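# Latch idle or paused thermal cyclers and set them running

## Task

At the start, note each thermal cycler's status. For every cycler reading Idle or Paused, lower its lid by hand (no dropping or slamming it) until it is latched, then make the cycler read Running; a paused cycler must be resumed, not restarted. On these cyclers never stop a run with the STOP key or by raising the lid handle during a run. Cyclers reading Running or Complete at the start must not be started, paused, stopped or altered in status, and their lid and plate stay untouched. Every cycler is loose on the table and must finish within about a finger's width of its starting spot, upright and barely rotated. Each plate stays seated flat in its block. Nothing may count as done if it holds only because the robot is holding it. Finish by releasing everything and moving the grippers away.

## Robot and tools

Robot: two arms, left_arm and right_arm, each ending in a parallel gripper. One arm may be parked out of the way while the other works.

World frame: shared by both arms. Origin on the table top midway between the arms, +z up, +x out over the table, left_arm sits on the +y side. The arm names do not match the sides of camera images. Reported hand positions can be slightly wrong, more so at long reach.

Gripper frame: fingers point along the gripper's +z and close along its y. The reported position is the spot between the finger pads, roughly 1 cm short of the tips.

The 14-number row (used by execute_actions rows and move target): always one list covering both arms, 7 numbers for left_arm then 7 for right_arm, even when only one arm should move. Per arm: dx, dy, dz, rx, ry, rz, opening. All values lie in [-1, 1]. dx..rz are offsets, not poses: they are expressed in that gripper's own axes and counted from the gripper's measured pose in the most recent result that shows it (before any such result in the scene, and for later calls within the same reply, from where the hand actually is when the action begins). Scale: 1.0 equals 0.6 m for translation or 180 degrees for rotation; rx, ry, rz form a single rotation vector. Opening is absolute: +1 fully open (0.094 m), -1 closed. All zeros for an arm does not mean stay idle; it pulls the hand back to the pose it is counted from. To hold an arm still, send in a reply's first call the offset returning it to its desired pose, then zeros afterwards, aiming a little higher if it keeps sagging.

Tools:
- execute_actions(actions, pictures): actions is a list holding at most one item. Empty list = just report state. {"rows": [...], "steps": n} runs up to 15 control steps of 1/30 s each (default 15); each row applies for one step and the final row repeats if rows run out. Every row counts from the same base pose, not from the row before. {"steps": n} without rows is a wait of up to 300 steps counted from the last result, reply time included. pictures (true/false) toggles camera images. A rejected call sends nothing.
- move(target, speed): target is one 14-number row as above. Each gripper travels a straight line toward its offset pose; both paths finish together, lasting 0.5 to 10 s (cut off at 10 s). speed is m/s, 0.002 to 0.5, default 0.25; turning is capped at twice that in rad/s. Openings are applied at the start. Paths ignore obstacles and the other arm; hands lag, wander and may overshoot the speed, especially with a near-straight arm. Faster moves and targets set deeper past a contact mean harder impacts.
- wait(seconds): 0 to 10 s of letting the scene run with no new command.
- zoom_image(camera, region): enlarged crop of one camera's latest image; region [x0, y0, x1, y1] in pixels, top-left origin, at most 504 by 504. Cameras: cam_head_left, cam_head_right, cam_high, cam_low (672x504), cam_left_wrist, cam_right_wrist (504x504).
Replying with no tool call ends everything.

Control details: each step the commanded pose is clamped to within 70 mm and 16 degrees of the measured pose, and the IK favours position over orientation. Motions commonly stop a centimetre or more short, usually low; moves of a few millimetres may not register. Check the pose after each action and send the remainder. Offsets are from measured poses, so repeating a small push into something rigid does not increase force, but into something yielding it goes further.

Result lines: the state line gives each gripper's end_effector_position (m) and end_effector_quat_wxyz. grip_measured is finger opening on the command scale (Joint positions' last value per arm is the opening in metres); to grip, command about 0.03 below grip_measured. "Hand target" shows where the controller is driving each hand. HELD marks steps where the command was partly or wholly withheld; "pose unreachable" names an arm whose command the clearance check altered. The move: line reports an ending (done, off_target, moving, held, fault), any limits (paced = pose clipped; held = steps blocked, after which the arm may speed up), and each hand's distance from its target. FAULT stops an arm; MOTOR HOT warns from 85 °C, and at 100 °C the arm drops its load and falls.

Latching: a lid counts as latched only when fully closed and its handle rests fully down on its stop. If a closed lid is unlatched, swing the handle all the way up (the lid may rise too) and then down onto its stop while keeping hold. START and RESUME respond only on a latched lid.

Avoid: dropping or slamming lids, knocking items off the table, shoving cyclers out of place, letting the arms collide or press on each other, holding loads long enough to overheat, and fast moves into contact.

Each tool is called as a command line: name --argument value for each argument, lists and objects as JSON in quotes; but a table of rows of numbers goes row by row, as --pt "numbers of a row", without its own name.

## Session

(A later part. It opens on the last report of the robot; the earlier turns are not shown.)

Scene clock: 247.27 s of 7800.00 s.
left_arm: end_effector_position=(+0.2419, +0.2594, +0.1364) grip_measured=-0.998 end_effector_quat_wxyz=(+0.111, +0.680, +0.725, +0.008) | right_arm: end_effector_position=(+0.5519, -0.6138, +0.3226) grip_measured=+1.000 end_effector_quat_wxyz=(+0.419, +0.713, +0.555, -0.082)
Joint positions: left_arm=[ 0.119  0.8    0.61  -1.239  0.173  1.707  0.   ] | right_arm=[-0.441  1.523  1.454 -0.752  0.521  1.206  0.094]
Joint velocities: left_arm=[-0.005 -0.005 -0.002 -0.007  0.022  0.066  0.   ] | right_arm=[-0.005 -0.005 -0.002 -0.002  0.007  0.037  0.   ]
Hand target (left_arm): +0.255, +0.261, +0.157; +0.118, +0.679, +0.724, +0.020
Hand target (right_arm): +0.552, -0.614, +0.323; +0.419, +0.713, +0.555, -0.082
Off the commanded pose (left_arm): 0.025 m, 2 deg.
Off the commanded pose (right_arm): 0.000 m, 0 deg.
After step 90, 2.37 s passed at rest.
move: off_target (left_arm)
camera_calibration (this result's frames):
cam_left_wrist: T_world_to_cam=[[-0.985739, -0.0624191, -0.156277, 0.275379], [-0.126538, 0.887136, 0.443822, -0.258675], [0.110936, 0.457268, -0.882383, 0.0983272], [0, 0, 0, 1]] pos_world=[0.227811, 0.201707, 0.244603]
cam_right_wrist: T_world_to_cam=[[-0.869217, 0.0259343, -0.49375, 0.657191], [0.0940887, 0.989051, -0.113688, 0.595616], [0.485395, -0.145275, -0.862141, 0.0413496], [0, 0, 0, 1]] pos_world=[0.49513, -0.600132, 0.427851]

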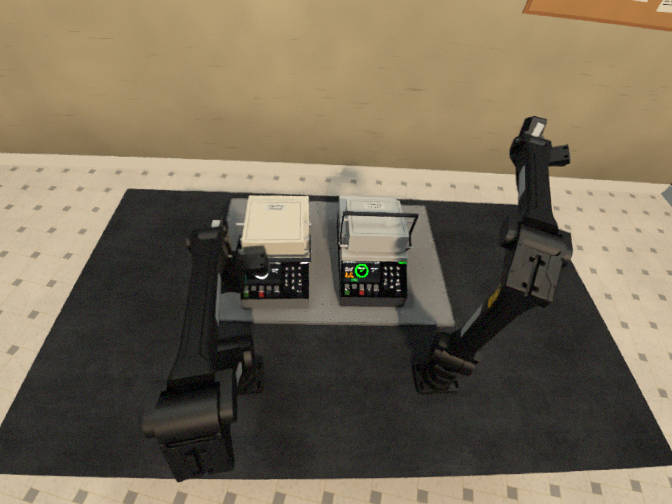

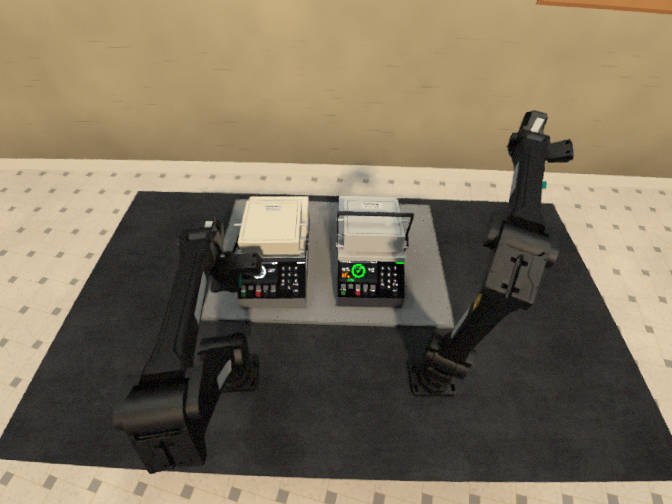

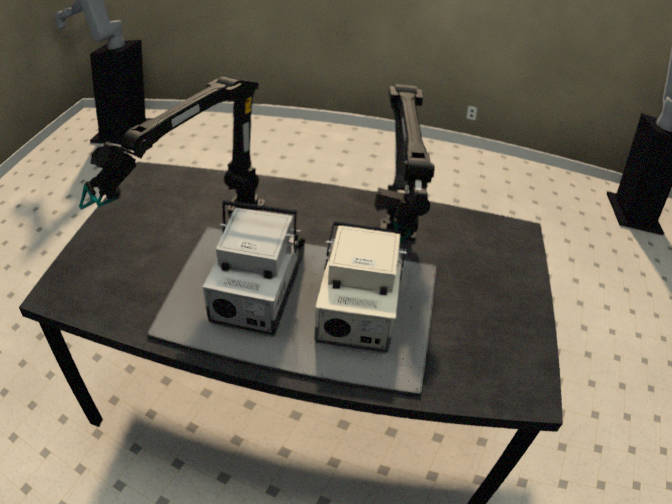

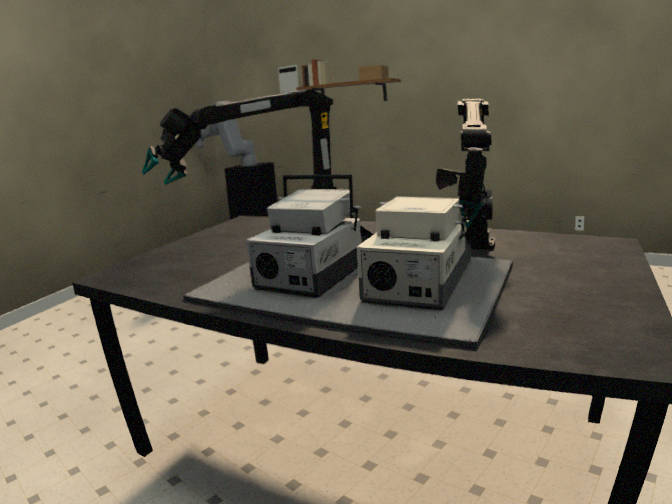

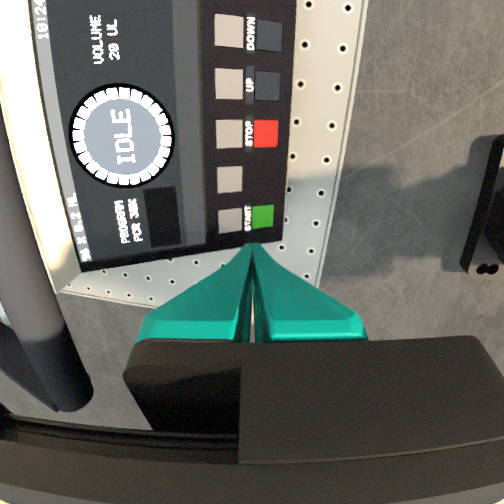

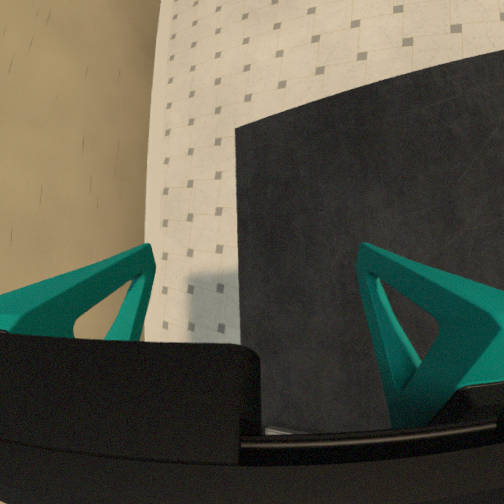

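move --target '[-0.01,-0.006,0.09,0,0,0,-1,0,0,0,0,0,0,1]' --speed 0.025

Scene clock: 258.30 s of 7800.00 s.
left_arm: end_effector_position=(+0.2418, +0.2508, +0.1013) grip_measured=-0.998 end_effector_quat_wxyz=(+0.106, +0.676, +0.729, +0.007) | right_arm: end_effector_position=(+0.5519, -0.6138, +0.3226) grip_measured=+1.000 end_effector_quat_wxyz=(+0.419, +0.713, +0.555, -0.082)
Joint positions: left_arm=[ 0.068  0.829  0.528 -1.126  0.158  1.645  0.   ] | right_arm=[-0.441  1.523  1.454 -0.752  0.521  1.206  0.094]
Joint velocities: left_arm=[-0.005 -0.015  0.002 -0.012 -0.022  0.022 -0.   ] | right_arm=[-0.034  0.005 -0.007 -0.007 -0.007  0.037  0.   ]
Hand target (left_arm): +0.246, +0.246, +0.085; +0.111, +0.680, +0.724, +0.007
Hand target (right_arm): +0.552, -0.614, +0.323; +0.419, +0.713, +0.555, -0.082
Off the commanded pose (left_arm): 0.019 m, 1 deg.
Off the commanded pose (right_arm): 0.000 m, 0 deg.
After step 90, 5.63 s passed at rest.
move: off_target (left_arm)
camera_calibration (this result's frames):
cam_left_wrist: T_world_to_cam=[[-0.98631, -0.0732837, -0.147722, 0.271277], [-0.132926, 0.883467, 0.449239, -0.233533], [0.0975858, 0.462726, -0.881114, 0.0729977], [0, 0, 0, 1]] pos_world=[0.229397, 0.192421, 0.209305]
cam_right_wrist: T_world_to_cam=[[-0.869217, 0.0259343, -0.49375, 0.657191], [0.0940887, 0.989051, -0.113688, 0.595616], [0.485395, -0.145275, -0.862141, 0.0413496], [0, 0, 0, 1]] pos_world=[0.49513, -0.600132, 0.427851]

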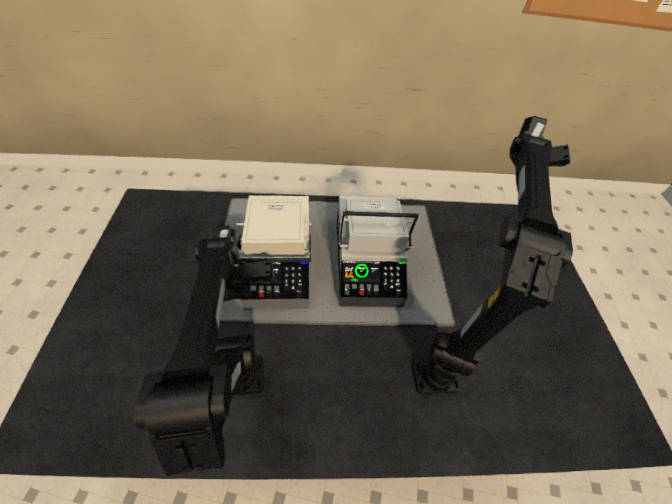

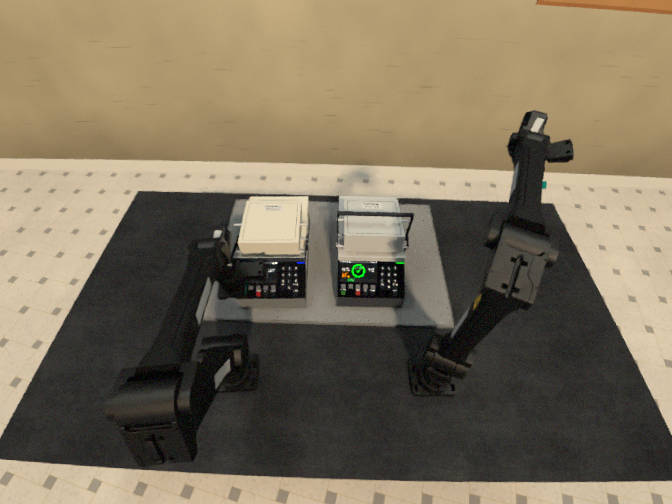

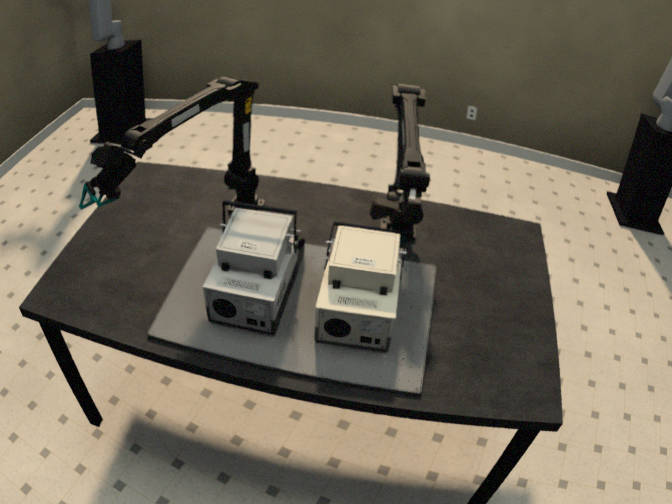

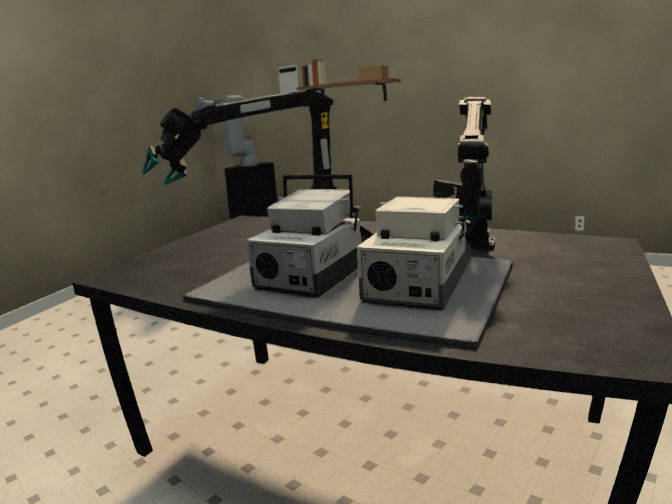

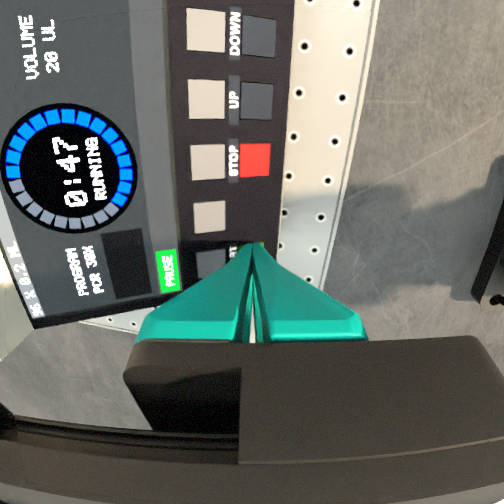

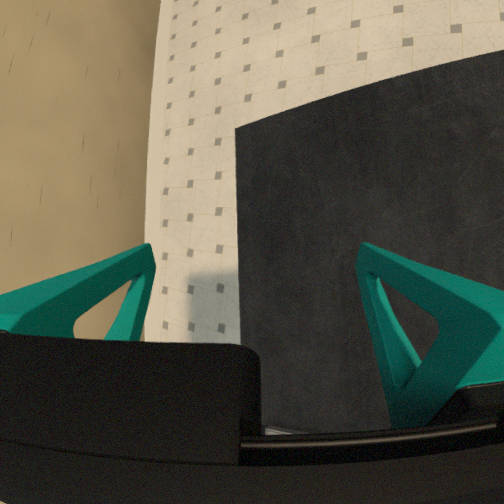

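Running. Retreat up, back, and outward.

move --target '[0.1,-0.1,-0.2,0,0,0,-1,0,0,0,0,0,0,1]' --speed 0.1

Scene clock: 268.57 s of 7800.00 s.
left_arm: end_effector_position=(+0.1532, +0.3114, +0.1792) grip_measured=-0.998 end_effector_quat_wxyz=(+0.070, +0.656, +0.752, -0.004) | right_arm: end_effector_position=(+0.5519, -0.6138, +0.3226) grip_measured=+1.000 end_effector_quat_wxyz=(+0.419, +0.713, +0.555, -0.082)
Joint positions: left_arm=[ 0.56   0.635  0.67  -1.587  0.139  2.087  0.   ] | right_arm=[-0.441  1.523  1.454 -0.752  0.521  1.206  0.094]
Joint velocities: left_arm=[-0.015 -0.005  0.002 -0.002  0.007  0.022 -0.001] | right_arm=[ 0.005  0.005  0.037 -0.007 -0.007  0.022  0.   ]
Hand target (left_arm): +0.158, +0.318, +0.201; +0.073, +0.658, +0.749, +0.020
Hand target (right_arm): +0.552, -0.614, +0.323; +0.419, +0.713, +0.555, -0.082
Off the commanded pose (left_arm): 0.024 m, 6 deg.
Off the commanded pose (right_arm): 0.000 m, 0 deg.
joint sent to its limit (left arm) — the command would take joint 6 (wrist roll) past its upper limit, so that joint was sent only as far as its limit.
After step 90, 5.43 s passed at rest.
move: off_target (left_arm)
camera_calibration (this result's frames):
cam_left_wrist: T_world_to_cam=[[-0.988784, -0.127486, -0.0778026, 0.204554], [-0.149252, 0.862517, 0.483516, -0.331009], [0.00546452, 0.489705, -0.871871, 0.126297], [0, 0, 0, 1]] pos_world=[0.152166, 0.249731, 0.286078]
cam_right_wrist: T_world_to_cam=[[-0.869217, 0.0259343, -0.49375, 0.657191], [0.0940887, 0.989051, -0.113688, 0.595616], [0.485395, -0.145275, -0.862141, 0.0413496], [0, 0, 0, 1]] pos_world=[0.49513, -0.600132, 0.427851]

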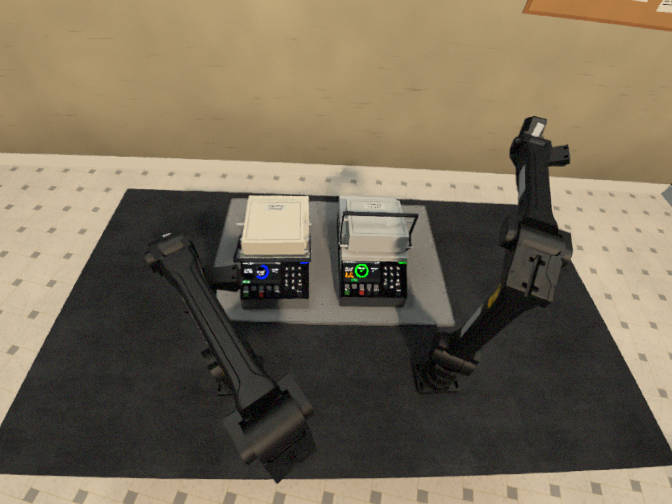

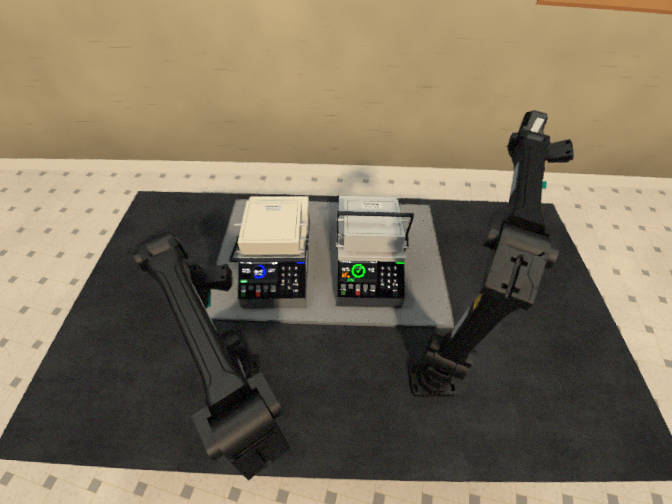

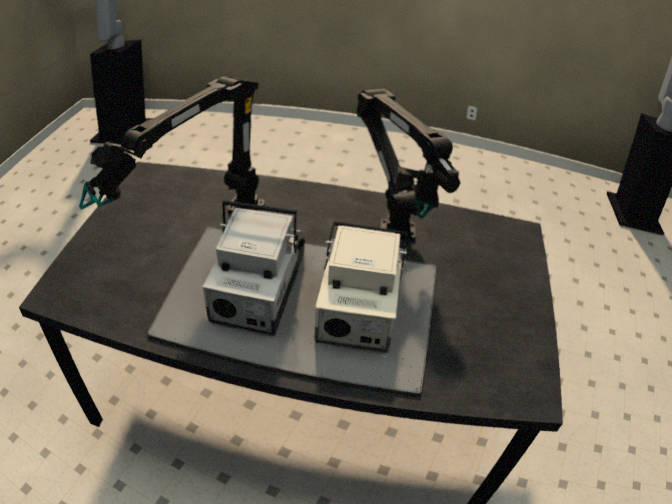

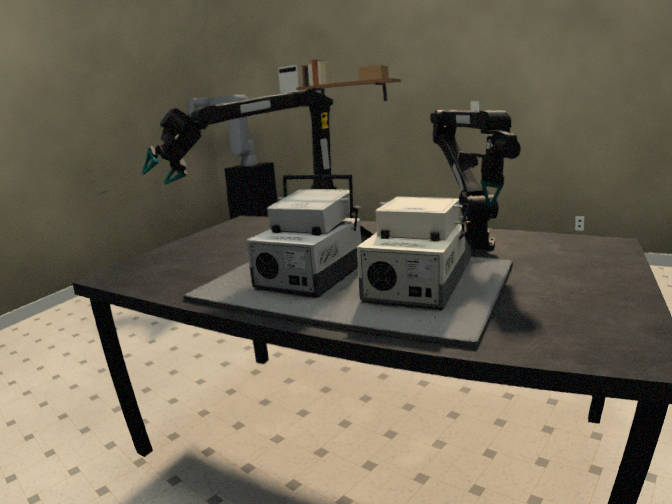

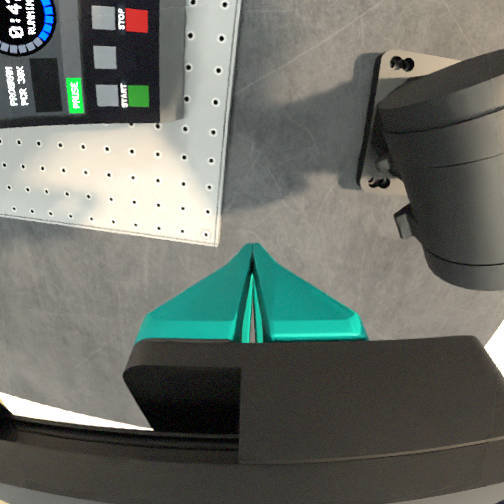

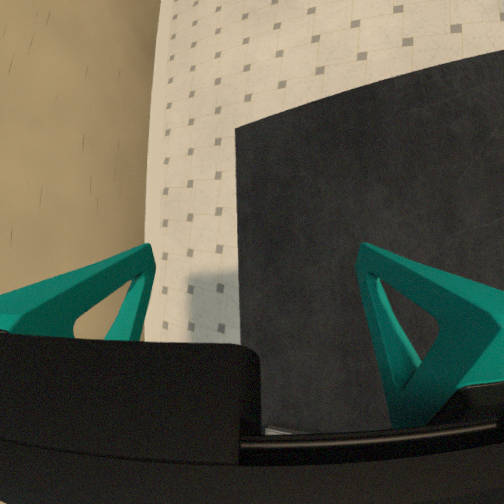

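finished_scene --scene 2

The scene is finished: the task was done.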